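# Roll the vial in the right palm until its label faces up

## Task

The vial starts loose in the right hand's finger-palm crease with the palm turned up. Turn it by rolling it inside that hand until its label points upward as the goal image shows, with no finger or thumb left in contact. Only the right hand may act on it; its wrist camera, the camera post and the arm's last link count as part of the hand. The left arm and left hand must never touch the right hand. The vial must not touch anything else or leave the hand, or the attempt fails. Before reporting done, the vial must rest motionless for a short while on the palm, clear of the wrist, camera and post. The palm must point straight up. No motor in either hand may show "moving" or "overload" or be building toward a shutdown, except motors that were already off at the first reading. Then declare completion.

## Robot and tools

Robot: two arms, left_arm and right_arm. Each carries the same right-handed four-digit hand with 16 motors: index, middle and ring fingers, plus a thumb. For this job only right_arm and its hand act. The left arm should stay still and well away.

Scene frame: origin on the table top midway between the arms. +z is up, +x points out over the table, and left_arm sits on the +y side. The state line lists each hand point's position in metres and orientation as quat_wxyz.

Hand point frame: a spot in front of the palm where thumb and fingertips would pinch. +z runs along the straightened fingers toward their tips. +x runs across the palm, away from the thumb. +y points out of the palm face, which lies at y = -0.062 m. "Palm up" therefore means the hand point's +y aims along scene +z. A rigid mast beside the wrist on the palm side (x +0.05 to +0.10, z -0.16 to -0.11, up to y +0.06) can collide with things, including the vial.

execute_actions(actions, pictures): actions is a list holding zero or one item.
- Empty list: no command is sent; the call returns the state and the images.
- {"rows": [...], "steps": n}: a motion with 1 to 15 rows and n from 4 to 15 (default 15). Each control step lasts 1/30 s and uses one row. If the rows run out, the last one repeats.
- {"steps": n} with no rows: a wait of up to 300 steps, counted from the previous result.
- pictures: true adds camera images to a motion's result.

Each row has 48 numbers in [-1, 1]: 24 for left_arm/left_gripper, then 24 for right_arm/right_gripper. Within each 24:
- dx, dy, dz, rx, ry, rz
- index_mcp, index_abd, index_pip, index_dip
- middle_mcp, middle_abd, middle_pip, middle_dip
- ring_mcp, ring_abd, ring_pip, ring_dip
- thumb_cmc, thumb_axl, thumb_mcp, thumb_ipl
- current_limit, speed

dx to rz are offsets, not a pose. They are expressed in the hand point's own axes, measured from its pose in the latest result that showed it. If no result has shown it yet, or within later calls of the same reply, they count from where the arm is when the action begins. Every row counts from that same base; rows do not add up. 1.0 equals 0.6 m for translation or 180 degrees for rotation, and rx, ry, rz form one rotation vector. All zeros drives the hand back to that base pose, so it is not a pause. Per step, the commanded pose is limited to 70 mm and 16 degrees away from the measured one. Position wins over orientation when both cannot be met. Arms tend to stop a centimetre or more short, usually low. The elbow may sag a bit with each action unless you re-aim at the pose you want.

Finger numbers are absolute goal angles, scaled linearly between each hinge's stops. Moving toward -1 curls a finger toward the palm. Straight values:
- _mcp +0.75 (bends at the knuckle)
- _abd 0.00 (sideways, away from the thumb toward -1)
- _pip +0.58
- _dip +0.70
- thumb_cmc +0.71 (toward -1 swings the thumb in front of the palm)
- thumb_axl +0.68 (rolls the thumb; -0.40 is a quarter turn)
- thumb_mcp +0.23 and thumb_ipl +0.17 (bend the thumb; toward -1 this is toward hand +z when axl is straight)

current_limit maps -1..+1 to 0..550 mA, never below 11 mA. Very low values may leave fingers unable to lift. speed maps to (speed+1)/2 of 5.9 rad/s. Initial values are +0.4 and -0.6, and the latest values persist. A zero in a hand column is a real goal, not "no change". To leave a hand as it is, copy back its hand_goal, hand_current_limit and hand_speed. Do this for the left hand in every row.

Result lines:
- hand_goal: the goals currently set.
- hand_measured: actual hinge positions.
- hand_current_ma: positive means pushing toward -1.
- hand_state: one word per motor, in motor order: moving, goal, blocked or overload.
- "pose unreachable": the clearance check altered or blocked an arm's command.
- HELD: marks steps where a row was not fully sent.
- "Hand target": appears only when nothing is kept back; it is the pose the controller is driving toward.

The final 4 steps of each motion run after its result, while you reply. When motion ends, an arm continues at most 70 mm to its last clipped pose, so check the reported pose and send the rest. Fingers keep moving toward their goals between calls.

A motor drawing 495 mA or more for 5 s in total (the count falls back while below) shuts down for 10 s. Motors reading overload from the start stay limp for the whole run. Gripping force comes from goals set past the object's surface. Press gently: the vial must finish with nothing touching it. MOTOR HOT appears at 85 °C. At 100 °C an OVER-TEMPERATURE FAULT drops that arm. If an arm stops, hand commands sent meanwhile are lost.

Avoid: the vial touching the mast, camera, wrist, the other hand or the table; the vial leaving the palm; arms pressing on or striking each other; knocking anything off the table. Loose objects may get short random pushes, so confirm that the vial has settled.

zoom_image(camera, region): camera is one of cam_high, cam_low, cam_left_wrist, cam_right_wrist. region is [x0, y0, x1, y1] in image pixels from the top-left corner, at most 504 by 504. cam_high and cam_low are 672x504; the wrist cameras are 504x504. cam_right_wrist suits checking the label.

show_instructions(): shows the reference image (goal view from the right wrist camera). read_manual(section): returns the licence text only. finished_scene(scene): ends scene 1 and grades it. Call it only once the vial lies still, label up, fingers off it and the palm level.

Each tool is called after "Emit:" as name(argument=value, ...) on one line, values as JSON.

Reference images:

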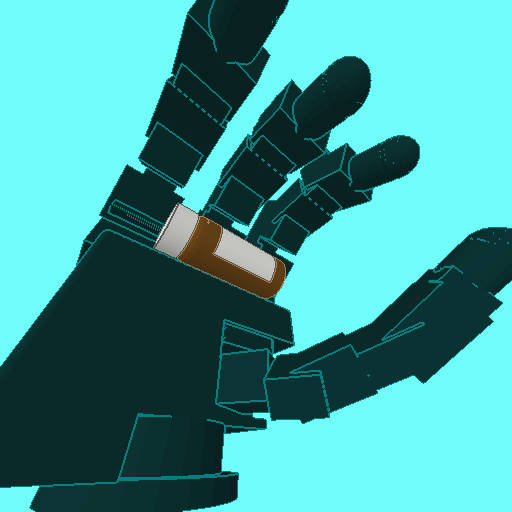

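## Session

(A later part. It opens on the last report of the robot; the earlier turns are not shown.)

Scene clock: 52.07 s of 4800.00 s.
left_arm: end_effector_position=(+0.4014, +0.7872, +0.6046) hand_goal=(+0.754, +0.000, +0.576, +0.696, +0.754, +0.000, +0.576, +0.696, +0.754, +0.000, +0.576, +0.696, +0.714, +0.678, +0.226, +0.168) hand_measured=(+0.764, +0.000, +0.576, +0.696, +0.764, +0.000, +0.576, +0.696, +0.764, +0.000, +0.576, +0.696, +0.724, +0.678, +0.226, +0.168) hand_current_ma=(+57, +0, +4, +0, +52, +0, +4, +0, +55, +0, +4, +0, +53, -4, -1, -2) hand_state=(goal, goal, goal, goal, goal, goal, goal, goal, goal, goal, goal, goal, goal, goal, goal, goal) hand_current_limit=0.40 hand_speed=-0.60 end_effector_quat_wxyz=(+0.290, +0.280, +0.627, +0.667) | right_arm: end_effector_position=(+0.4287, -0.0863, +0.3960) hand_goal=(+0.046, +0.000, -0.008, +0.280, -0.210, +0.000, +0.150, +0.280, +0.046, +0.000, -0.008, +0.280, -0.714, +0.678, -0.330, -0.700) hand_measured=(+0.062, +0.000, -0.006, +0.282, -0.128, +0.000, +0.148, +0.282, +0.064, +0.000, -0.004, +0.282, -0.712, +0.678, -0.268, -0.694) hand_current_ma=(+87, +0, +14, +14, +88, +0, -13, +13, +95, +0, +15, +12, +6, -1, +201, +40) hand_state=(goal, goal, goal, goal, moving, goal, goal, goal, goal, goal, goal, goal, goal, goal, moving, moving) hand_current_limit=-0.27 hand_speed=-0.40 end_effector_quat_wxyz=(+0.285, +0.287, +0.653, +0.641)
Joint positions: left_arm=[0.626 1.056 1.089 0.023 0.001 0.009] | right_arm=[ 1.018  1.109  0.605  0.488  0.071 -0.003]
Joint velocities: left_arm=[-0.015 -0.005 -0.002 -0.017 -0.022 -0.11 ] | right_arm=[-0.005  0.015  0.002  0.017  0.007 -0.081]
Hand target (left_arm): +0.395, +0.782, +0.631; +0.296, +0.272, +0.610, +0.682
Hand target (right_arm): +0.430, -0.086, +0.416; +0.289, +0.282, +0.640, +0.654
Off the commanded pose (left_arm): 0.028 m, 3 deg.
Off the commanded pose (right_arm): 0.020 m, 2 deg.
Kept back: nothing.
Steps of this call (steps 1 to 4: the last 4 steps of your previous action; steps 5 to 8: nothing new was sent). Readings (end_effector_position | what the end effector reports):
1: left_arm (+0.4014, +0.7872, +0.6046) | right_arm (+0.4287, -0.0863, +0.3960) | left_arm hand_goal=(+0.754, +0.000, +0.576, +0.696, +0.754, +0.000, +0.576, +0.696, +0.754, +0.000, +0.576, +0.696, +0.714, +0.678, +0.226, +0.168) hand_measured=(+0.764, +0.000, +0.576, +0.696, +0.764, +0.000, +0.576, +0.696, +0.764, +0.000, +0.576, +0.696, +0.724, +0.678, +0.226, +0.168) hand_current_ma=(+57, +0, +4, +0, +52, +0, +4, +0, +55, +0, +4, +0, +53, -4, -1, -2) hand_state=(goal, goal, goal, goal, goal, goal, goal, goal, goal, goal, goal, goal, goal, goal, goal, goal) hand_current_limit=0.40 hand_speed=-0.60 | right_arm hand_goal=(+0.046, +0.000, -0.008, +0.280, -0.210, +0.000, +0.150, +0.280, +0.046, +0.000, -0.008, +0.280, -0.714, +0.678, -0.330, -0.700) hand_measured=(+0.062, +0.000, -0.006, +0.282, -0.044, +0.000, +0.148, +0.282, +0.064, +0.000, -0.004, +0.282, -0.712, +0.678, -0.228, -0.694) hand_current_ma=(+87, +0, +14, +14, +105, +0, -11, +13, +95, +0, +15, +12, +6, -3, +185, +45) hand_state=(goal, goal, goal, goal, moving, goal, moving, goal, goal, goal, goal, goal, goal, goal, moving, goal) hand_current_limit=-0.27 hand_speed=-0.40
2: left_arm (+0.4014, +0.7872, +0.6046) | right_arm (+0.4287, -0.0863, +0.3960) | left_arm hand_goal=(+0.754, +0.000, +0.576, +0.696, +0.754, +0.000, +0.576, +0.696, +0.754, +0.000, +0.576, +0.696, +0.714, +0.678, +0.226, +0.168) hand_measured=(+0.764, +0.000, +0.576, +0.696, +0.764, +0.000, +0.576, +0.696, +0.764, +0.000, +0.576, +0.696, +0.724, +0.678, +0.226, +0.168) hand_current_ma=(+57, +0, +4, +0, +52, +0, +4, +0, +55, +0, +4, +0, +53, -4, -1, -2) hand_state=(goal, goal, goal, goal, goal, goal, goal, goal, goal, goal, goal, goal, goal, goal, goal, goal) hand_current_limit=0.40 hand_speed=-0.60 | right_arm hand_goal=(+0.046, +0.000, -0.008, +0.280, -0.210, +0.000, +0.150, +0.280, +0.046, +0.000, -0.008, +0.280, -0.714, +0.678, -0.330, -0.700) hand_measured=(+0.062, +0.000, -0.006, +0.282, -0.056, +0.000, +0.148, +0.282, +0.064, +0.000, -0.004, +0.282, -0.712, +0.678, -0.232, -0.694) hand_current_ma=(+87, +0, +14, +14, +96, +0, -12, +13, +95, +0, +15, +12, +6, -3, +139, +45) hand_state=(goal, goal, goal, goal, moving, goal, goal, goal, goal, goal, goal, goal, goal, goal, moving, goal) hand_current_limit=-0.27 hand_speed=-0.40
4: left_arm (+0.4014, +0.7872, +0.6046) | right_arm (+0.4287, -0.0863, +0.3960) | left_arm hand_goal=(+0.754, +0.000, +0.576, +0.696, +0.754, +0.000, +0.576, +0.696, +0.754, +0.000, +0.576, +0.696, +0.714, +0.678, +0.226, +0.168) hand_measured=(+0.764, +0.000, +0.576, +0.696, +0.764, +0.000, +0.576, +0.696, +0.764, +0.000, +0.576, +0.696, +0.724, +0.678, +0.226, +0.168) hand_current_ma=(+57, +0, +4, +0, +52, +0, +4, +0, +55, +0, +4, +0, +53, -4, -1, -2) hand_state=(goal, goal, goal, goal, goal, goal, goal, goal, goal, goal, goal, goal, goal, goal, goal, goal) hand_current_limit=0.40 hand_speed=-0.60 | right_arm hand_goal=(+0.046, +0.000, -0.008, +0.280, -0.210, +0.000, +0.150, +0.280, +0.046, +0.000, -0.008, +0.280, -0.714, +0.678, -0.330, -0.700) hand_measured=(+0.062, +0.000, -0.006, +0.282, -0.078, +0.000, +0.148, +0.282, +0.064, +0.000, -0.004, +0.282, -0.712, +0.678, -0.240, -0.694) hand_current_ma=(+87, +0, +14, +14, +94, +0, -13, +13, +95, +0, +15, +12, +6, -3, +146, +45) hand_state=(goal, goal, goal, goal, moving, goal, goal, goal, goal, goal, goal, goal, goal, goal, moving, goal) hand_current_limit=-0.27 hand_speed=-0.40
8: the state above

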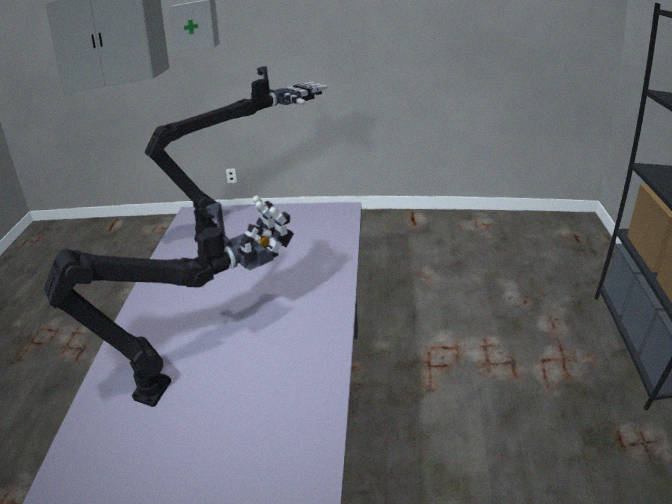

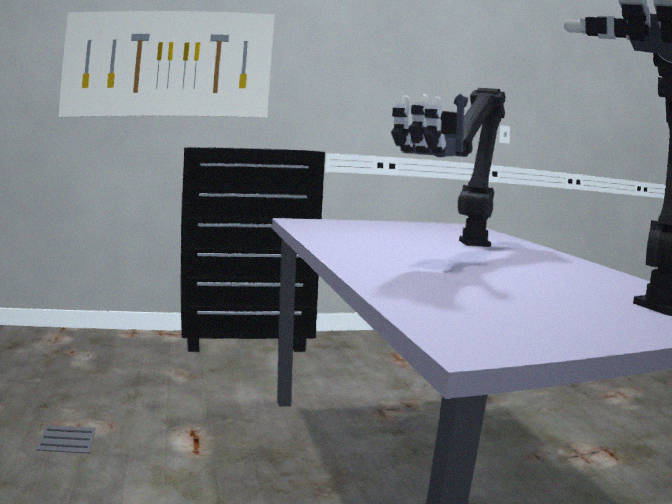

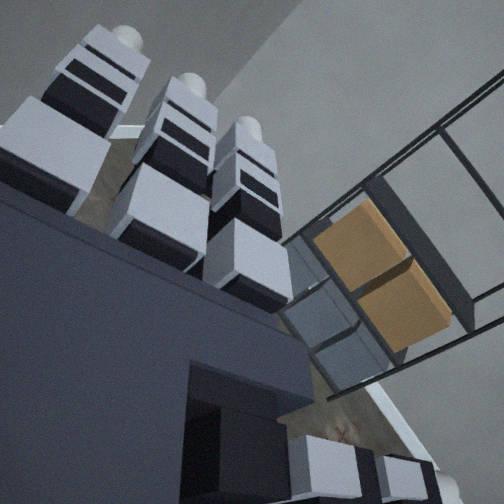

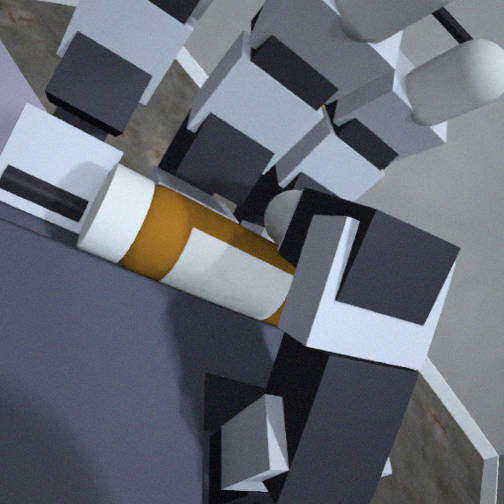

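Emit:
execute_actions(actions=[])

Scene clock: 52.97 s of 4800.00 s.
left_arm: end_effector_position=(+0.4014, +0.7872, +0.6046) hand_goal=(+0.754, +0.000, +0.576, +0.696, +0.754, +0.000, +0.576, +0.696, +0.754, +0.000, +0.576, +0.696, +0.714, +0.678, +0.226, +0.168) hand_measured=(+0.764, +0.000, +0.576, +0.696, +0.764, +0.000, +0.576, +0.696, +0.764, +0.000, +0.576, +0.696, +0.724, +0.678, +0.226, +0.168) hand_current_ma=(+57, +0, +4, +0, +52, +0, +4, +0, +55, +0, +4, +0, +53, -4, -1, -2) hand_state=(goal, goal, goal, goal, goal, goal, goal, goal, goal, goal, goal, goal, goal, goal, goal, goal) hand_current_limit=0.40 hand_speed=-0.60 end_effector_quat_wxyz=(+0.290, +0.280, +0.627, +0.667) | right_arm: end_effector_position=(+0.4287, -0.0863, +0.3960) hand_goal=(+0.046, +0.000, -0.008, +0.280, -0.210, +0.000, +0.150, +0.280, +0.046, +0.000, -0.008, +0.280, -0.714, +0.678, -0.330, -0.700) hand_measured=(+0.062, +0.000, -0.006, +0.282, -0.182, +0.000, +0.148, +0.282, +0.064, +0.000, -0.004, +0.282, -0.712, +0.680, -0.272, -0.690) hand_current_ma=(+87, +0, +14, +14, +149, +0, -13, +13, +95, +0, +15, +12, +6, +7, +201, +63) hand_state=(goal, goal, goal, goal, blocked, goal, goal, goal, goal, goal, goal, goal, goal, goal, blocked, goal) hand_current_limit=-0.27 hand_speed=-0.40 end_effector_quat_wxyz=(+0.285, +0.287, +0.653, +0.641)
Joint positions: left_arm=[0.626 1.056 1.089 0.023 0.001 0.009] | right_arm=[ 1.018  1.109  0.605  0.488  0.071 -0.003]
Joint velocities: left_arm=[-0.015  0.005  0.007 -0.002 -0.037 -0.081] | right_arm=[-0.005 -0.015 -0.002  0.012 -0.007 -0.007]
Hand target (left_arm): +0.395, +0.782, +0.631; +0.296, +0.272, +0.610, +0.682
Hand target (right_arm): +0.430, -0.086, +0.416; +0.289, +0.282, +0.640, +0.654
Off the commanded pose (left_arm): 0.028 m, 3 deg.
Off the commanded pose (right_arm): 0.020 m, 2 deg.
Kept back: nothing.
Steps of this call (steps 1 to 27: nothing new was sent). Readings (end_effector_position | what the end effector reports):
1: left_arm (+0.4014, +0.7872, +0.6046) | right_arm (+0.4287, -0.0863, +0.3960) | left_arm hand_goal=(+0.754, +0.000, +0.576, +0.696, +0.754, +0.000, +0.576, +0.696, +0.754, +0.000, +0.576, +0.696, +0.714, +0.678, +0.226, +0.168) hand_measured=(+0.764, +0.000, +0.576, +0.696, +0.764, +0.000, +0.576, +0.696, +0.764, +0.000, +0.576, +0.696, +0.724, +0.678, +0.226, +0.168) hand_current_ma=(+57, +0, +4, +0, +52, +0, +4, +0, +55, +0, +4, +0, +53, -4, -1, -2) hand_state=(goal, goal, goal, goal, goal, goal, goal, goal, goal, goal, goal, goal, goal, goal, goal, goal) hand_current_limit=0.40 hand_speed=-0.60 | right_arm hand_goal=(+0.046, +0.000, -0.008, +0.280, -0.210, +0.000, +0.150, +0.280, +0.046, +0.000, -0.008, +0.280, -0.714, +0.678, -0.330, -0.700) hand_measured=(+0.062, +0.000, -0.006, +0.282, -0.140, +0.000, +0.148, +0.282, +0.064, +0.000, -0.004, +0.282, -0.712, +0.678, -0.268, -0.694) hand_current_ma=(+87, +0, +14, +14, +86, +0, -13, +13, +95, +0, +15, +12, +6, -1, +201, +42) hand_state=(goal, goal, goal, goal, moving, goal, goal, goal, goal, goal, goal, goal, goal, goal, blocked, goal) hand_current_limit=-0.27 hand_speed=-0.40
2: left_arm (+0.4014, +0.7872, +0.6046) | right_arm (+0.4287, -0.0863, +0.3960) | left_arm hand_goal=(+0.754, +0.000, +0.576, +0.696, +0.754, +0.000, +0.576, +0.696, +0.754, +0.000, +0.576, +0.696, +0.714, +0.678, +0.226, +0.168) hand_measured=(+0.764, +0.000, +0.576, +0.696, +0.764, +0.000, +0.576, +0.696, +0.764, +0.000, +0.576, +0.696, +0.724, +0.678, +0.226, +0.168) hand_current_ma=(+57, +0, +4, +0, +52, +0, +4, +0, +55, +0, +4, +0, +53, -4, -1, -2) hand_state=(goal, goal, goal, goal, goal, goal, goal, goal, goal, goal, goal, goal, goal, goal, goal, goal) hand_current_limit=0.40 hand_speed=-0.60 | right_arm hand_goal=(+0.046, +0.000, -0.008, +0.280, -0.210, +0.000, +0.150, +0.280, +0.046, +0.000, -0.008, +0.280, -0.714, +0.678, -0.330, -0.700) hand_measured=(+0.062, +0.000, -0.006, +0.282, -0.152, +0.000, +0.148, +0.282, +0.064, +0.000, -0.004, +0.282, -0.712, +0.678, -0.268, -0.694) hand_current_ma=(+87, +0, +14, +14, +83, +0, -13, +13, +95, +0, +15, +12, +6, -1, +201, +40) hand_state=(goal, goal, goal, goal, moving, goal, goal, goal, goal, goal, goal, goal, goal, goal, blocked, goal) hand_current_limit=-0.27 hand_speed=-0.40
4: left_arm (+0.4014, +0.7872, +0.6046) | right_arm (+0.4287, -0.0863, +0.3960) | left_arm hand_goal=(+0.754, +0.000, +0.576, +0.696, +0.754, +0.000, +0.576, +0.696, +0.754, +0.000, +0.576, +0.696, +0.714, +0.678, +0.226, +0.168) hand_measured=(+0.764, +0.000, +0.576, +0.696, +0.764, +0.000, +0.576, +0.696, +0.764, +0.000, +0.576, +0.696, +0.724, +0.678, +0.226, +0.168) hand_current_ma=(+57, +0, +4, +0, +52, +0, +4, +0, +55, +0, +4, +0, +53, -4, -1, -2) hand_state=(goal, goal, goal, goal, goal, goal, goal, goal, goal, goal, goal, goal, goal, goal, goal, goal) hand_current_limit=0.40 hand_speed=-0.60 | right_arm hand_goal=(+0.046, +0.000, -0.008, +0.280, -0.210, +0.000, +0.150, +0.280, +0.046, +0.000, -0.008, +0.280, -0.714, +0.678, -0.330, -0.700) hand_measured=(+0.062, +0.000, -0.006, +0.282, -0.172, +0.000, +0.148, +0.282, +0.064, +0.000, -0.004, +0.282, -0.712, +0.678, -0.270, -0.694) hand_current_ma=(+87, +0, +14, +14, +175, +0, -13, +13, +95, +0, +15, +12, +6, +1, +192, +50) hand_state=(goal, goal, goal, goal, moving, goal, goal, goal, goal, goal, goal, goal, goal, goal, blocked, moving) hand_current_limit=-0.27 hand_speed=-0.40
8: left_arm (+0.4014, +0.7872, +0.6046) | right_arm (+0.4287, -0.0863, +0.3960) | left_arm hand_goal=(+0.754, +0.000, +0.576, +0.696, +0.754, +0.000, +0.576, +0.696, +0.754, +0.000, +0.576, +0.696, +0.714, +0.678, +0.226, +0.168) hand_measured=(+0.764, +0.000, +0.576, +0.696, +0.764, +0.000, +0.576, +0.696, +0.764, +0.000, +0.576, +0.696, +0.724, +0.678, +0.226, +0.168) hand_current_ma=(+57, +0, +4, +0, +52, +0, +4, +0, +55, +0, +4, +0, +53, -4, -1, -2) hand_state=(goal, goal, goal, goal, goal, goal, goal, goal, goal, goal, goal, goal, goal, goal, goal, goal) hand_current_limit=0.40 hand_speed=-0.60 | right_arm hand_goal=(+0.046, +0.000, -0.008, +0.280, -0.210, +0.000, +0.150, +0.280, +0.046, +0.000, -0.008, +0.280, -0.714, +0.678, -0.330, -0.700) hand_measured=(+0.062, +0.000, -0.006, +0.282, -0.182, +0.000, +0.148, +0.282, +0.064, +0.000, -0.004, +0.282, -0.712, +0.680, -0.272, -0.690) hand_current_ma=(+87, +0, +14, +14, +148, +0, -13, +13, +95, +0, +15, +12, +6, +7, +200, +63) hand_state=(goal, goal, goal, goal, blocked, goal, goal, goal, goal, goal, goal, goal, goal, goal, blocked, goal) hand_current_limit=-0.27 hand_speed=-0.40
27: the state above

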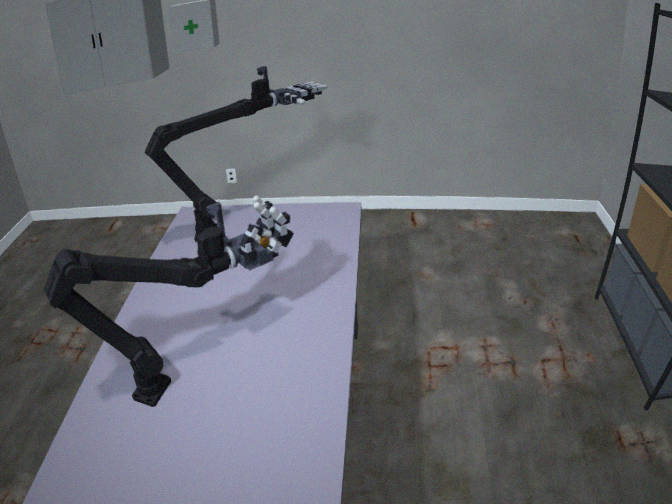

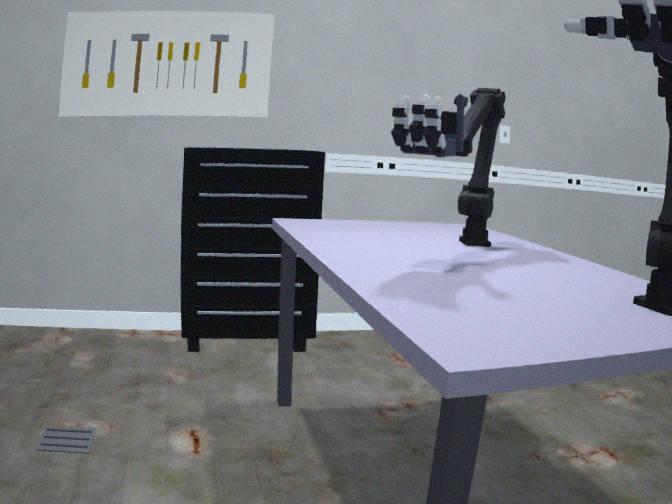

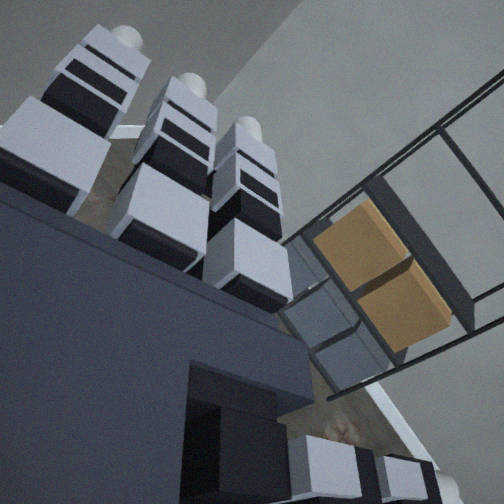

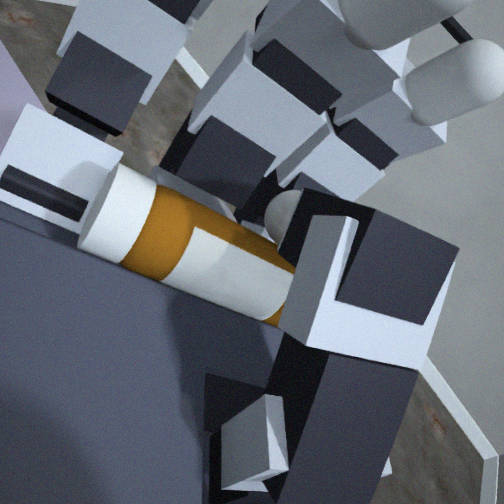

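Emit:
execute_actions(actions=[{"rows": [[0,0.0463,-0.0099,-0.0163,0,0,0.754,0,0.576,0.696,0.754,0,0.576,0.696,0.754,0,0.576,0.696,0.714,0.678,0.226,0.168,0.4,-0.6,0,0.0333,0.0025,-0.01235,0.0004,0.001,0.046,0,-0.008,0.28,-0.15,0,0.15,0.28,0.046,0,-0.008,0.28,-0.714,0.678,-0.3,-0.69,0.0,-0.2],[0,0.0463,-0.0099,-0.0163,0,0,0.754,0,0.576,0.696,0.754,0,0.576,0.696,0.754,0,0.576,0.696,0.714,0.678,0.226,0.168,0.4,-0.6,0,0.0333,0.0025,-0.01235,0.0004,0.001,0.046,0,-0.008,0.28,-0.15,0,0.15,0.28,0.046,0,-0.008,0.28,-0.714,0.678,-0.29,-0.68,0.0,-0.2],[0,0.0463,-0.0099,-0.0163,0,0,0.754,0,0.576,0.696,0.754,0,0.576,0.696,0.754,0,0.576,0.696,0.714,0.678,0.226,0.168,0.4,-0.6,0,0.0333,0.0025,-0.01235,0.0004,0.001,0.046,0,-0.008,0.28,-0.15,0,0.15,0.28,0.046,0,-0.008,0.28,-0.714,0.678,-0.27,-0.66,0.0,-0.2],[0,0.0463,-0.0099,-0.0163,0,0,0.754,0,0.576,0.696,0.754,0,0.576,0.696,0.754,0,0.576,0.696,0.714,0.678,0.226,0.168,0.4,-0.6,0,0.0333,0.0025,-0.01235,0.0004,0.001,0.046,0,-0.008,0.28,-0.15,0,0.15,0.28,0.046,0,-0.008,0.28,-0.714,0.678,0.03,-0.65,0.2,0],[0,0.0463,-0.0099,-0.0163,0,0,0.754,0,0.576,0.696,0.754,0,0.576,0.696,0.754,0,0.576,0.696,0.714,0.678,0.226,0.168,0.4,-0.6,0,0.0333,0.0025,-0.01235,0.0004,0.001,0.046,0,-0.008,0.28,-0.15,0,0.15,0.28,0.046,0,-0.008,0.28,-0.714,0.678,0.03,-0.65,0.2,0],[0,0.0463,-0.0099,-0.0163,0,0,0.754,0,0.576,0.696,0.754,0,0.576,0.696,0.754,0,0.576,0.696,0.714,0.678,0.226,0.168,0.4,-0.6,0,0.0333,0.0025,-0.01235,0.0004,0.001,0.046,0,-0.008,0.28,-0.15,0,0.15,0.28,0.046,0,-0.008,0.28,-0.714,0.678,0.03,-0.65,0.2,0],[0,0.0463,-0.0099,-0.0163,0,0,0.754,0,0.576,0.696,0.754,0,0.576,0.696,0.754,0,0.576,0.696,0.714,0.678,0.226,0.168,0.4,-0.6,0,0.0333,0.0025,-0.01235,0.0004,0.001,0.046,0,-0.008,0.28,-0.15,0,0.15,0.28,0.046,0,-0.008,0.28,-0.714,0.678,0.03,-0.65,0.2,0],[0,0.0463,-0.0099,-0.0163,0,0,0.754,0,0.576,0.696,0.754,0,0.576,0.696,0.754,0,0.576,0.696,0.714,0.678,0.226,0.168,0.4,-0.6,0,0.0333,0.0025,-0.01235,0.0004,0.001,0.046,0,-0.008,0.28,-0.15,0,0.15,0.28,0.046,0,-0.008,0.28,-0.714,0.678,0.03,-0.968,0.2,0]], "steps": 15}], pictures=true)

Scene clock: 55.17 s of 4800.00 s.
left_arm: end_effector_position=(+0.4014, +0.7872, +0.6046) hand_goal=(+0.754, +0.000, +0.576, +0.696, +0.754, +0.000, +0.576, +0.696, +0.754, +0.000, +0.576, +0.696, +0.714, +0.678, +0.226, +0.168) hand_measured=(+0.764, +0.000, +0.576, +0.696, +0.764, +0.000, +0.576, +0.696, +0.764, +0.000, +0.576, +0.696, +0.724, +0.678, +0.226, +0.168) hand_current_ma=(+57, +0, +4, +0, +52, +0, +4, +0, +55, +0, +4, +0, +53, -4, -1, -2) hand_state=(goal, goal, goal, goal, goal, goal, goal, goal, goal, goal, goal, goal, goal, goal, goal, goal) hand_current_limit=0.40 hand_speed=-0.60 end_effector_quat_wxyz=(+0.290, +0.280, +0.627, +0.667) | right_arm: end_effector_position=(+0.4287, -0.0863, +0.3960) hand_goal=(+0.046, +0.000, -0.008, +0.280, -0.150, +0.000, +0.150, +0.280, +0.046, +0.000, -0.008, +0.280, -0.714, +0.678, +0.030, -0.968) hand_measured=(+0.062, +0.000, -0.006, +0.282, -0.146, +0.000, +0.148, +0.282, +0.064, +0.000, -0.004, +0.282, -0.712, +0.680, -0.156, -0.704) hand_current_ma=(+87, +0, +14, +14, +19, +0, -12, +13, +95, +0, +15, +12, +6, +7, -109, +106) hand_state=(goal, goal, goal, goal, goal, goal, goal, goal, goal, goal, goal, goal, goal, goal, moving, moving) hand_current_limit=0.20 hand_speed=0.00 end_effector_quat_wxyz=(+0.285, +0.287, +0.653, +0.641)
Joint positions: left_arm=[0.626 1.056 1.089 0.023 0.001 0.009] | right_arm=[ 1.018  1.109  0.605  0.488  0.071 -0.003]
Joint velocities: left_arm=[-0.005 -0.005  0.012 -0.007 -0.051 -0.095] | right_arm=[-0.005 -0.005 -0.002 -0.002 -0.051  0.051]
Steps of this call (steps 1 to 55: nothing new was sent; steps 56 to 66: the first 11 steps of this action). Readings (end_effector_position | what the end effector reports):
56: left_arm (+0.4014, +0.7872, +0.6046) | right_arm (+0.4287, -0.0863, +0.3960) | left_arm hand_goal=(+0.754, +0.000, +0.576, +0.696, +0.754, +0.000, +0.576, +0.696, +0.754, +0.000, +0.576, +0.696, +0.714, +0.678, +0.226, +0.168) hand_measured=(+0.764, +0.000, +0.576, +0.696, +0.764, +0.000, +0.576, +0.696, +0.764, +0.000, +0.576, +0.696, +0.724, +0.678, +0.226, +0.168) hand_current_ma=(+57, +0, +4, +0, +52, +0, +4, +0, +55, +0, +4, +0, +53, -4, -1, -2) hand_state=(goal, goal, goal, goal, goal, goal, goal, goal, goal, goal, goal, goal, goal, goal, goal, goal) hand_current_limit=0.40 hand_speed=-0.60 | right_arm hand_goal=(+0.046, +0.000, -0.008, +0.280, -0.150, +0.000, +0.150, +0.280, +0.046, +0.000, -0.008, +0.280, -0.714, +0.678, -0.300, -0.690) hand_measured=(+0.062, +0.000, -0.006, +0.282, -0.182, +0.000, +0.148, +0.282, +0.064, +0.000, -0.004, +0.282, -0.712, +0.680, -0.272, -0.690) hand_current_ma=(+87, +0, +14, +14, +149, +0, -13, +13, +95, +0, +15, +12, +6, +7, +201, +63) hand_state=(goal, goal, goal, goal, moving, goal, goal, goal, goal, goal, goal, goal, goal, goal, moving, moving) hand_current_limit=0.00 hand_speed=-0.20
57: left_arm (+0.4014, +0.7872, +0.6046) | right_arm (+0.4287, -0.0863, +0.3960) | left_arm hand_goal=(+0.754, +0.000, +0.576, +0.696, +0.754, +0.000, +0.576, +0.696, +0.754, +0.000, +0.576, +0.696, +0.714, +0.678, +0.226, +0.168) hand_measured=(+0.764, +0.000, +0.576, +0.696, +0.764, +0.000, +0.576, +0.696, +0.764, +0.000, +0.576, +0.696, +0.724, +0.678, +0.226, +0.168) hand_current_ma=(+57, +0, +4, +0, +52, +0, +4, +0, +55, +0, +4, +0, +53, -4, -1, -2) hand_state=(goal, goal, goal, goal, goal, goal, goal, goal, goal, goal, goal, goal, goal, goal, goal, goal) hand_current_limit=0.40 hand_speed=-0.60 | right_arm hand_goal=(+0.046, +0.000, -0.008, +0.280, -0.150, +0.000, +0.150, +0.280, +0.046, +0.000, -0.008, +0.280, -0.714, +0.678, -0.290, -0.680) hand_measured=(+0.062, +0.000, -0.006, +0.282, -0.180, +0.000, +0.148, +0.282, +0.064, +0.000, -0.004, +0.282, -0.712, +0.680, -0.272, -0.690) hand_current_ma=(+87, +0, +14, +14, -86, +0, -13, +12, +95, +0, +15, +12, +6, +7, +191, +27) hand_state=(goal, goal, goal, goal, moving, goal, goal, goal, goal, goal, goal, goal, goal, goal, moving, moving) hand_current_limit=0.00 hand_speed=-0.20
59: left_arm (+0.4014, +0.7872, +0.6046) | right_arm (+0.4287, -0.0863, +0.3960) | left_arm hand_goal=(+0.754, +0.000, +0.576, +0.696, +0.754, +0.000, +0.576, +0.696, +0.754, +0.000, +0.576, +0.696, +0.714, +0.678, +0.226, +0.168) hand_measured=(+0.764, +0.000, +0.576, +0.696, +0.764, +0.000, +0.576, +0.696, +0.764, +0.000, +0.576, +0.696, +0.724, +0.678, +0.226, +0.168) hand_current_ma=(+57, +0, +4, +0, +52, +0, +4, +0, +55, +0, +4, +0, +53, -4, -1, -2) hand_state=(goal, goal, goal, goal, goal, goal, goal, goal, goal, goal, goal, goal, goal, goal, goal, goal) hand_current_limit=0.40 hand_speed=-0.60 | right_arm hand_goal=(+0.046, +0.000, -0.008, +0.280, -0.150, +0.000, +0.150, +0.280, +0.046, +0.000, -0.008, +0.280, -0.714, +0.678, +0.030, -0.650) hand_measured=(+0.062, +0.000, -0.006, +0.282, -0.148, +0.000, +0.148, +0.282, +0.064, +0.000, -0.004, +0.282, -0.712, +0.680, -0.276, -0.680) hand_current_ma=(+87, +0, +14, +14, +36, +0, -12, +13, +95, +0, +15, +12, +6, +7, -54, -64) hand_state=(goal, goal, goal, goal, moving, goal, goal, goal, goal, goal, goal, goal, goal, goal, moving, moving) hand_current_limit=0.20 hand_speed=0.00
63: left_arm (+0.4014, +0.7872, +0.6046) | right_arm (+0.4287, -0.0863, +0.3960) | left_arm hand_goal=(+0.754, +0.000, +0.576, +0.696, +0.754, +0.000, +0.576, +0.696, +0.754, +0.000, +0.576, +0.696, +0.714, +0.678, +0.226, +0.168) hand_measured=(+0.764, +0.000, +0.576, +0.696, +0.764, +0.000, +0.576, +0.696, +0.764, +0.000, +0.576, +0.696, +0.724, +0.678, +0.226, +0.168) hand_current_ma=(+57, +0, +4, +0, +52, +0, +4, +0, +55, +0, +4, +0, +53, -4, -1, -2) hand_state=(goal, goal, goal, goal, goal, goal, goal, goal, goal, goal, goal, goal, goal, goal, goal, goal) hand_current_limit=0.40 hand_speed=-0.60 | right_arm hand_goal=(+0.046, +0.000, -0.008, +0.280, -0.150, +0.000, +0.150, +0.280, +0.046, +0.000, -0.008, +0.280, -0.714, +0.678, +0.030, -0.968) hand_measured=(+0.062, +0.000, -0.006, +0.282, -0.146, +0.000, +0.148, +0.282, +0.064, +0.000, -0.004, +0.282, -0.712, +0.680, -0.214, -0.654) hand_current_ma=(+87, +0, +14, +14, +19, +0, -12, +13, +95, +0, +15, +12, +6, +7, -65, -30) hand_state=(goal, goal, goal, goal, goal, goal, goal, goal, goal, goal, goal, goal, goal, goal, moving, moving) hand_current_limit=0.20 hand_speed=0.00
66: the state above

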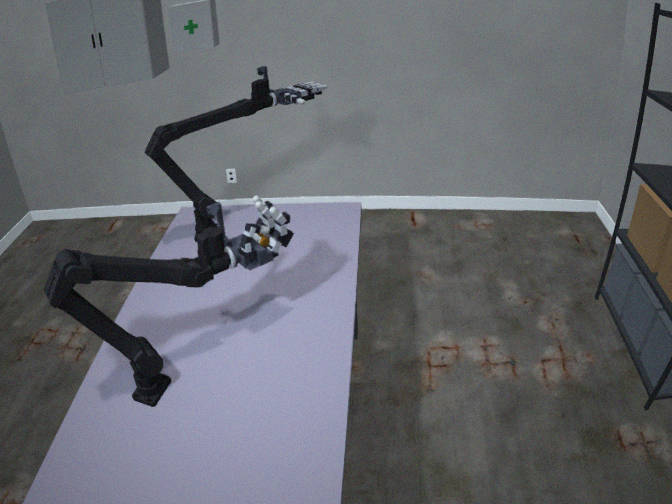

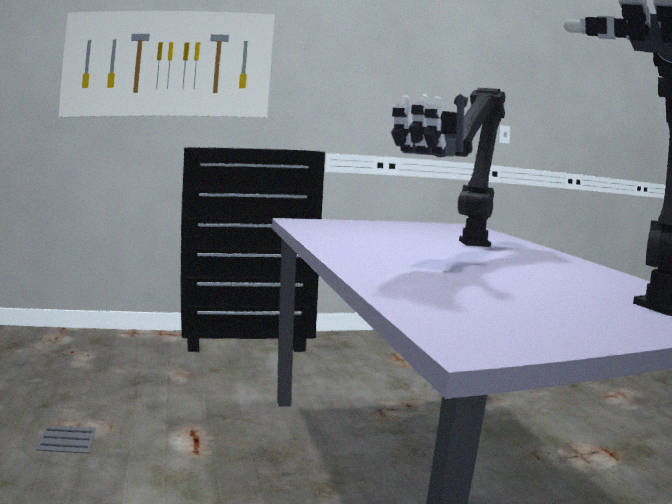

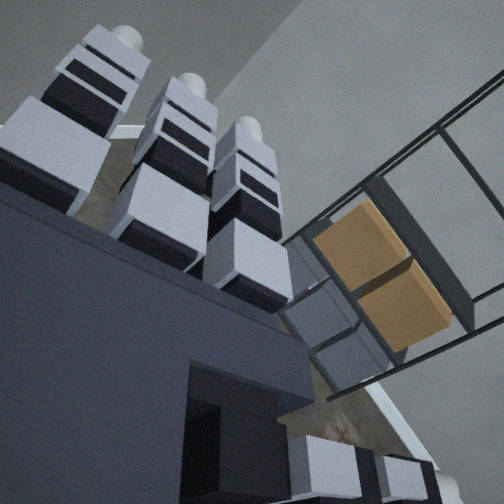

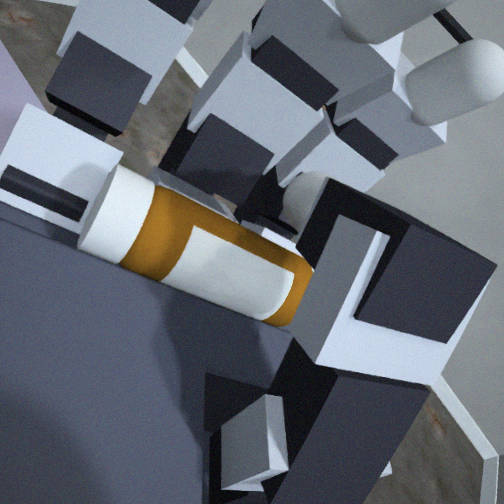

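Emit:
execute_actions(actions=[{"rows": [[0,0.0463,-0.0099,-0.0163,0,0,0.754,0,0.576,0.696,0.754,0,0.576,0.696,0.754,0,0.576,0.696,0.714,0.678,0.226,0.168,0.4,-0.6,0,0.0333,0.0025,-0.01235,0.0004,0.001,0.046,0,-0.008,0.28,-0.16,0,0.15,0.28,0.046,0,-0.008,0.28,-0.714,0.678,-0.07,-0.968,-0.27,-0.4]], "steps": 8}])

Scene clock: 55.63 s of 4800.00 s.
left_arm: end_effector_position=(+0.4014, +0.7872, +0.6046) hand_goal=(+0.754, +0.000, +0.576, +0.696, +0.754, +0.000, +0.576, +0.696, +0.754, +0.000, +0.576, +0.696, +0.714, +0.678, +0.226, +0.168) hand_measured=(+0.764, +0.000, +0.576, +0.696, +0.764, +0.000, +0.576, +0.696, +0.764, +0.000, +0.576, +0.696, +0.724, +0.678, +0.226, +0.168) hand_current_ma=(+57, +0, +4, +0, +52, +0, +4, +0, +55, +0, +4, +0, +53, -4, -1, -2) hand_state=(goal, goal, goal, goal, goal, goal, goal, goal, goal, goal, goal, goal, goal, goal, goal, goal) hand_current_limit=0.40 hand_speed=-0.60 end_effector_quat_wxyz=(+0.290, +0.280, +0.627, +0.667) | right_arm: end_effector_position=(+0.4287, -0.0863, +0.3960) hand_goal=(+0.046, +0.000, -0.008, +0.280, -0.160, +0.000, +0.150, +0.280, +0.046, +0.000, -0.008, +0.280, -0.714, +0.678, -0.070, -0.968) hand_measured=(+0.062, +0.000, -0.006, +0.282, -0.148, +0.000, +0.148, +0.282, +0.064, +0.000, -0.004, +0.282, -0.712, +0.680, -0.008, -0.968) hand_current_ma=(+87, +0, +14, +14, +62, +0, -12, +13, +95, +0, +15, +12, +6, +7, +58, +6) hand_state=(goal, goal, goal, goal, goal, goal, goal, goal, goal, goal, goal, goal, goal, goal, moving, goal) hand_current_limit=-0.27 hand_speed=-0.40 end_effector_quat_wxyz=(+0.285, +0.287, +0.653, +0.641)
Joint positions: left_arm=[0.626 1.056 1.089 0.023 0.001 0.009] | right_arm=[ 1.018  1.109  0.605  0.488  0.071 -0.003]
Joint velocities: left_arm=[-0.005  0.005  0.002 -0.002 -0.007  0.022] | right_arm=[-0.005 -0.015 -0.007  0.007  0.022  0.066]
Off your previous action's commanded pose (left_arm): 0.028 m, 3 deg at its last step (step 4 of this call).
Off your previous action's commanded pose (right_arm): 0.020 m, 2 deg at its last step (step 4 of this call).
Steps of this call (steps 1 to 4: the last 4 steps of your previous action; steps 5 to 10: nothing new was sent; steps 11 to 14: the first 4 steps of this action). Readings (end_effector_position | what the end effector reports):
11: left_arm (+0.4014, +0.7872, +0.6046) | right_arm (+0.4287, -0.0863, +0.3960) | left_arm hand_goal=(+0.754, +0.000, +0.576, +0.696, +0.754, +0.000, +0.576, +0.696, +0.754, +0.000, +0.576, +0.696, +0.714, +0.678, +0.226, +0.168) hand_measured=(+0.764, +0.000, +0.576, +0.696, +0.764, +0.000, +0.576, +0.696, +0.764, +0.000, +0.576, +0.696, +0.724, +0.678, +0.226, +0.168) hand_current_ma=(+57, +0, +4, +0, +52, +0, +4, +0, +55, +0, +4, +0, +53, -4, -1, -2) hand_state=(goal, goal, goal, goal, goal, goal, goal, goal, goal, goal, goal, goal, goal, goal, goal, goal) hand_current_limit=0.40 hand_speed=-0.60 | right_arm hand_goal=(+0.046, +0.000, -0.008, +0.280, -0.160, +0.000, +0.150, +0.280, +0.046, +0.000, -0.008, +0.280, -0.714, +0.678, -0.070, -0.968) hand_measured=(+0.062, +0.000, -0.006, +0.282, -0.146, +0.000, +0.148, +0.282, +0.064, +0.000, -0.004, +0.282, -0.712, +0.680, +0.022, -0.962) hand_current_ma=(+87, +0, +14, +14, +19, +0, -12, +13, +95, +0, +15, +12, +6, +7, -50, -12) hand_state=(goal, goal, goal, goal, moving, goal, goal, goal, goal, goal, goal, goal, goal, goal, moving, moving) hand_current_limit=-0.27 hand_speed=-0.40
12: left_arm (+0.4014, +0.7872, +0.6046) | right_arm (+0.4287, -0.0863, +0.3960) | left_arm hand_goal=(+0.754, +0.000, +0.576, +0.696, +0.754, +0.000, +0.576, +0.696, +0.754, +0.000, +0.576, +0.696, +0.714, +0.678, +0.226, +0.168) hand_measured=(+0.764, +0.000, +0.576, +0.696, +0.764, +0.000, +0.576, +0.696, +0.764, +0.000, +0.576, +0.696, +0.724, +0.678, +0.226, +0.168) hand_current_ma=(+57, +0, +4, +0, +52, +0, +4, +0, +55, +0, +4, +0, +53, -4, -1, -2) hand_state=(goal, goal, goal, goal, goal, goal, goal, goal, goal, goal, goal, goal, goal, goal, goal, goal) hand_current_limit=0.40 hand_speed=-0.60 | right_arm hand_goal=(+0.046, +0.000, -0.008, +0.280, -0.160, +0.000, +0.150, +0.280, +0.046, +0.000, -0.008, +0.280, -0.714, +0.678, -0.070, -0.968) hand_measured=(+0.062, +0.000, -0.006, +0.282, -0.146, +0.000, +0.148, +0.282, +0.064, +0.000, -0.004, +0.282, -0.712, +0.680, +0.020, -0.966) hand_current_ma=(+87, +0, +14, +14, +74, +0, -12, +13, +95, +0, +15, +12, +6, +7, +96, +0) hand_state=(goal, goal, goal, goal, moving, goal, goal, goal, goal, goal, goal, goal, goal, goal, moving, moving) hand_current_limit=-0.27 hand_speed=-0.40
14: the state above

Emit:
execute_actions(actions=[{"rows": [[0,0.0463,-0.0099,-0.0163,0,0,0.754,0,0.576,0.696,0.754,0,0.576,0.696,0.754,0,0.576,0.696,0.714,0.678,0.226,0.168,0.4,-0.6,0,0.0333,0.0025,-0.01235,0.0004,0.001,0.046,0,-0.008,0.28,-0.16,0,0.15,0.28,0.046,0,-0.008,0.28,-0.714,0.678,-0.27,-0.76,-0.27,-0.4]], "steps": 15}], pictures=true)

Scene clock: 56.13 s of 4800.00 s.
left_arm: end_effector_position=(+0.4014, +0.7872, +0.6046) hand_goal=(+0.754, +0.000, +0.576, +0.696, +0.754, +0.000, +0.576, +0.696, +0.754, +0.000, +0.576, +0.696, +0.714, +0.678, +0.226, +0.168) hand_measured=(+0.764, +0.000, +0.576, +0.696, +0.764, +0.000, +0.576, +0.696, +0.764, +0.000, +0.576, +0.696, +0.724, +0.678, +0.226, +0.168) hand_current_ma=(+57, +0, +4, +0, +52, +0, +4, +0, +55, +0, +4, +0, +53, -4, -1, -2) hand_state=(goal, goal, goal, goal, goal, goal, goal, goal, goal, goal, goal, goal, goal, goal, goal, goal) hand_current_limit=0.40 hand_speed=-0.60 end_effector_quat_wxyz=(+0.290, +0.280, +0.627, +0.667) | right_arm: end_effector_position=(+0.4287, -0.0863, +0.3960) hand_goal=(+0.046, +0.000, -0.008, +0.280, -0.160, +0.000, +0.150, +0.280, +0.046, +0.000, -0.008, +0.280, -0.714, +0.678, -0.270, -0.760) hand_measured=(+0.062, +0.000, -0.006, +0.282, -0.148, +0.000, +0.148, +0.282, +0.064, +0.000, -0.004, +0.282, -0.712, +0.680, -0.132, -0.832) hand_current_ma=(+87, +0, +14, +14, +61, +0, -12, +13, +95, +0, +15, +12, +6, +6, +24, -41) hand_state=(goal, goal, goal, goal, goal, goal, goal, goal, goal, goal, goal, goal, goal, goal, moving, moving) hand_current_limit=-0.27 hand_speed=-0.40 end_effector_quat_wxyz=(+0.285, +0.287, +0.653, +0.641)
Joint positions: left_arm=[0.626 1.056 1.089 0.023 0.001 0.009] | right_arm=[ 1.018  1.109  0.605  0.488  0.071 -0.003]
Joint velocities: left_arm=[-0.005 -0.015 -0.017 -0.027 -0.007 -0.007] | right_arm=[ 0.015 -0.005 -0.007  0.007 -0.051 -0.007]
Off your previous action's commanded pose (left_arm): 0.028 m, 3 deg at its last step (step 4 of this call).
Off your previous action's commanded pose (right_arm): 0.020 m, 2 deg at its last step (step 4 of this call).
Steps of this call (steps 1 to 4: the last 4 steps of your previous action; steps 5 to 15: the first 11 steps of this action). Readings (end_effector_position | what the end effector reports):
5: left_arm (+0.4014, +0.7872, +0.6046) | right_arm (+0.4287, -0.0863, +0.3960) | left_arm hand_goal=(+0.754, +0.000, +0.576, +0.696, +0.754, +0.000, +0.576, +0.696, +0.754, +0.000, +0.576, +0.696, +0.714, +0.678, +0.226, +0.168) hand_measured=(+0.764, +0.000, +0.576, +0.696, +0.764, +0.000, +0.576, +0.696, +0.764, +0.000, +0.576, +0.696, +0.724, +0.678, +0.226, +0.168) hand_current_ma=(+57, +0, +4, +0, +52, +0, +4, +0, +55, +0, +4, +0, +53, -4, -1, -2) hand_state=(goal, goal, goal, goal, goal, goal, goal, goal, goal, goal, goal, goal, goal, goal, goal, goal) hand_current_limit=0.40 hand_speed=-0.60 | right_arm hand_goal=(+0.046, +0.000, -0.008, +0.280, -0.160, +0.000, +0.150, +0.280, +0.046, +0.000, -0.008, +0.280, -0.714, +0.678, -0.270, -0.760) hand_measured=(+0.062, +0.000, -0.006, +0.282, -0.148, +0.000, +0.148, +0.282, +0.064, +0.000, -0.004, +0.282, -0.712, +0.680, -0.034, -0.964) hand_current_ma=(+87, +0, +14, +14, +61, +0, -12, +13, +95, +0, +15, +12, +6, +7, +200, +28) hand_state=(goal, goal, goal, goal, goal, goal, goal, goal, goal, goal, goal, goal, goal, goal, moving, moving) hand_current_limit=-0.27 hand_speed=-0.40
6: left_arm (+0.4014, +0.7872, +0.6046) | right_arm (+0.4287, -0.0863, +0.3960) | left_arm hand_goal=(+0.754, +0.000, +0.576, +0.696, +0.754, +0.000, +0.576, +0.696, +0.754, +0.000, +0.576, +0.696, +0.714, +0.678, +0.226, +0.168) hand_measured=(+0.764, +0.000, +0.576, +0.696, +0.764, +0.000, +0.576, +0.696, +0.764, +0.000, +0.576, +0.696, +0.724, +0.678, +0.226, +0.168) hand_current_ma=(+57, +0, +4, +0, +52, +0, +4, +0, +55, +0, +4, +0, +53, -4, -1, -2) hand_state=(goal, goal, goal, goal, goal, goal, goal, goal, goal, goal, goal, goal, goal, goal, goal, goal) hand_current_limit=0.40 hand_speed=-0.60 | right_arm hand_goal=(+0.046, +0.000, -0.008, +0.280, -0.160, +0.000, +0.150, +0.280, +0.046, +0.000, -0.008, +0.280, -0.714, +0.678, -0.270, -0.760) hand_measured=(+0.062, +0.000, -0.006, +0.282, -0.148, +0.000, +0.148, +0.282, +0.064, +0.000, -0.004, +0.282, -0.712, +0.680, -0.034, -0.962) hand_current_ma=(+87, +0, +14, +14, +61, +0, -12, +13, +95, +0, +15, +12, +6, +7, +182, -83) hand_state=(goal, goal, goal, goal, goal, goal, goal, goal, goal, goal, goal, goal, goal, goal, moving, moving) hand_current_limit=-0.27 hand_speed=-0.40
8: left_arm (+0.4014, +0.7872, +0.6046) | right_arm (+0.4287, -0.0863, +0.3960) | left_arm hand_goal=(+0.754, +0.000, +0.576, +0.696, +0.754, +0.000, +0.576, +0.696, +0.754, +0.000, +0.576, +0.696, +0.714, +0.678, +0.226, +0.168) hand_measured=(+0.764, +0.000, +0.576, +0.696, +0.764, +0.000, +0.576, +0.696, +0.764, +0.000, +0.576, +0.696, +0.724, +0.678, +0.226, +0.168) hand_current_ma=(+57, +0, +4, +0, +52, +0, +4, +0, +55, +0, +4, +0, +53, -4, -1, -2) hand_state=(goal, goal, goal, goal, goal, goal, goal, goal, goal, goal, goal, goal, goal, goal, goal, goal) hand_current_limit=0.40 hand_speed=-0.60 | right_arm hand_goal=(+0.046, +0.000, -0.008, +0.280, -0.160, +0.000, +0.150, +0.280, +0.046, +0.000, -0.008, +0.280, -0.714, +0.678, -0.270, -0.760) hand_measured=(+0.062, +0.000, -0.006, +0.282, -0.148, +0.000, +0.148, +0.282, +0.064, +0.000, -0.004, +0.282, -0.712, +0.680, -0.048, -0.934) hand_current_ma=(+87, +0, +14, +14, +61, +0, -12, +13, +95, +0, +15, +12, +6, +6, +116, -69) hand_state=(goal, goal, goal, goal, goal, goal, goal, goal, goal, goal, goal, goal, goal, goal, moving, moving) hand_current_limit=-0.27 hand_speed=-0.40
12: left_arm (+0.4014, +0.7872, +0.6046) | right_arm (+0.4287, -0.0863, +0.3960) | left_arm hand_goal=(+0.754, +0.000, +0.576, +0.696, +0.754, +0.000, +0.576, +0.696, +0.754, +0.000, +0.576, +0.696, +0.714, +0.678, +0.226, +0.168) hand_measured=(+0.764, +0.000, +0.576, +0.696, +0.764, +0.000, +0.576, +0.696, +0.764, +0.000, +0.576, +0.696, +0.724, +0.678, +0.226, +0.168) hand_current_ma=(+57, +0, +4, +0, +52, +0, +4, +0, +55, +0, +4, +0, +53, -4, -1, -2) hand_state=(goal, goal, goal, goal, goal, goal, goal, goal, goal, goal, goal, goal, goal, goal, goal, goal) hand_current_limit=0.40 hand_speed=-0.60 | right_arm hand_goal=(+0.046, +0.000, -0.008, +0.280, -0.160, +0.000, +0.150, +0.280, +0.046, +0.000, -0.008, +0.280, -0.714, +0.678, -0.270, -0.760) hand_measured=(+0.062, +0.000, -0.006, +0.282, -0.148, +0.000, +0.148, +0.282, +0.064, +0.000, -0.004, +0.282, -0.712, +0.680, -0.094, -0.876) hand_current_ma=(+87, +0, +14, +14, +61, +0, -12, +13, +95, +0, +15, +12, +6, +6, +70, -47) hand_state=(goal, goal, goal, goal, goal, goal, goal, goal, goal, goal, goal, goal, goal, goal, moving, moving) hand_current_limit=-0.27 hand_speed=-0.40
15: the state above

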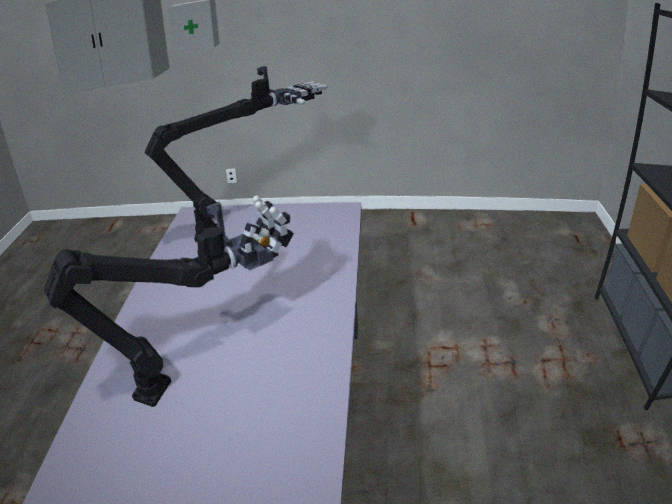

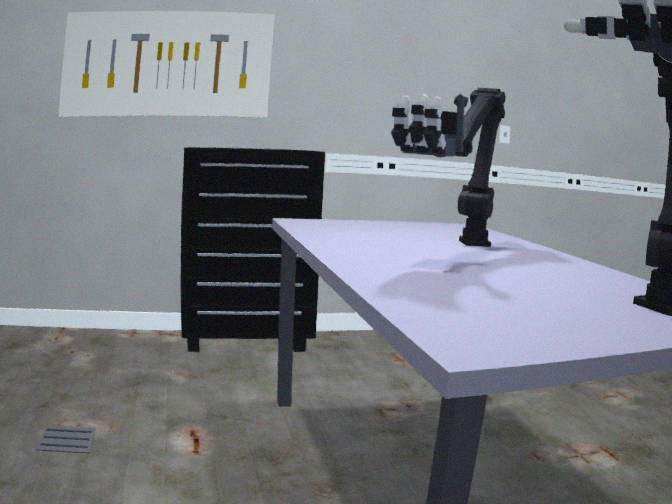

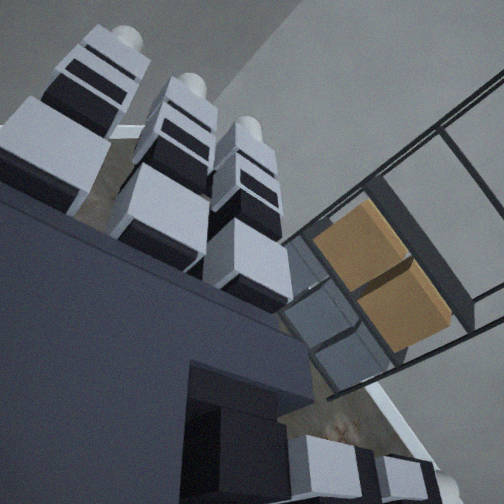

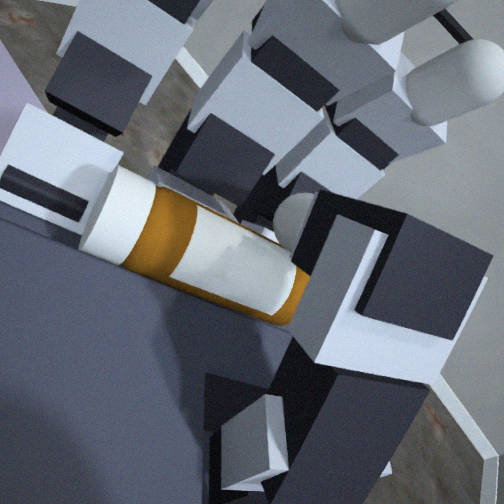

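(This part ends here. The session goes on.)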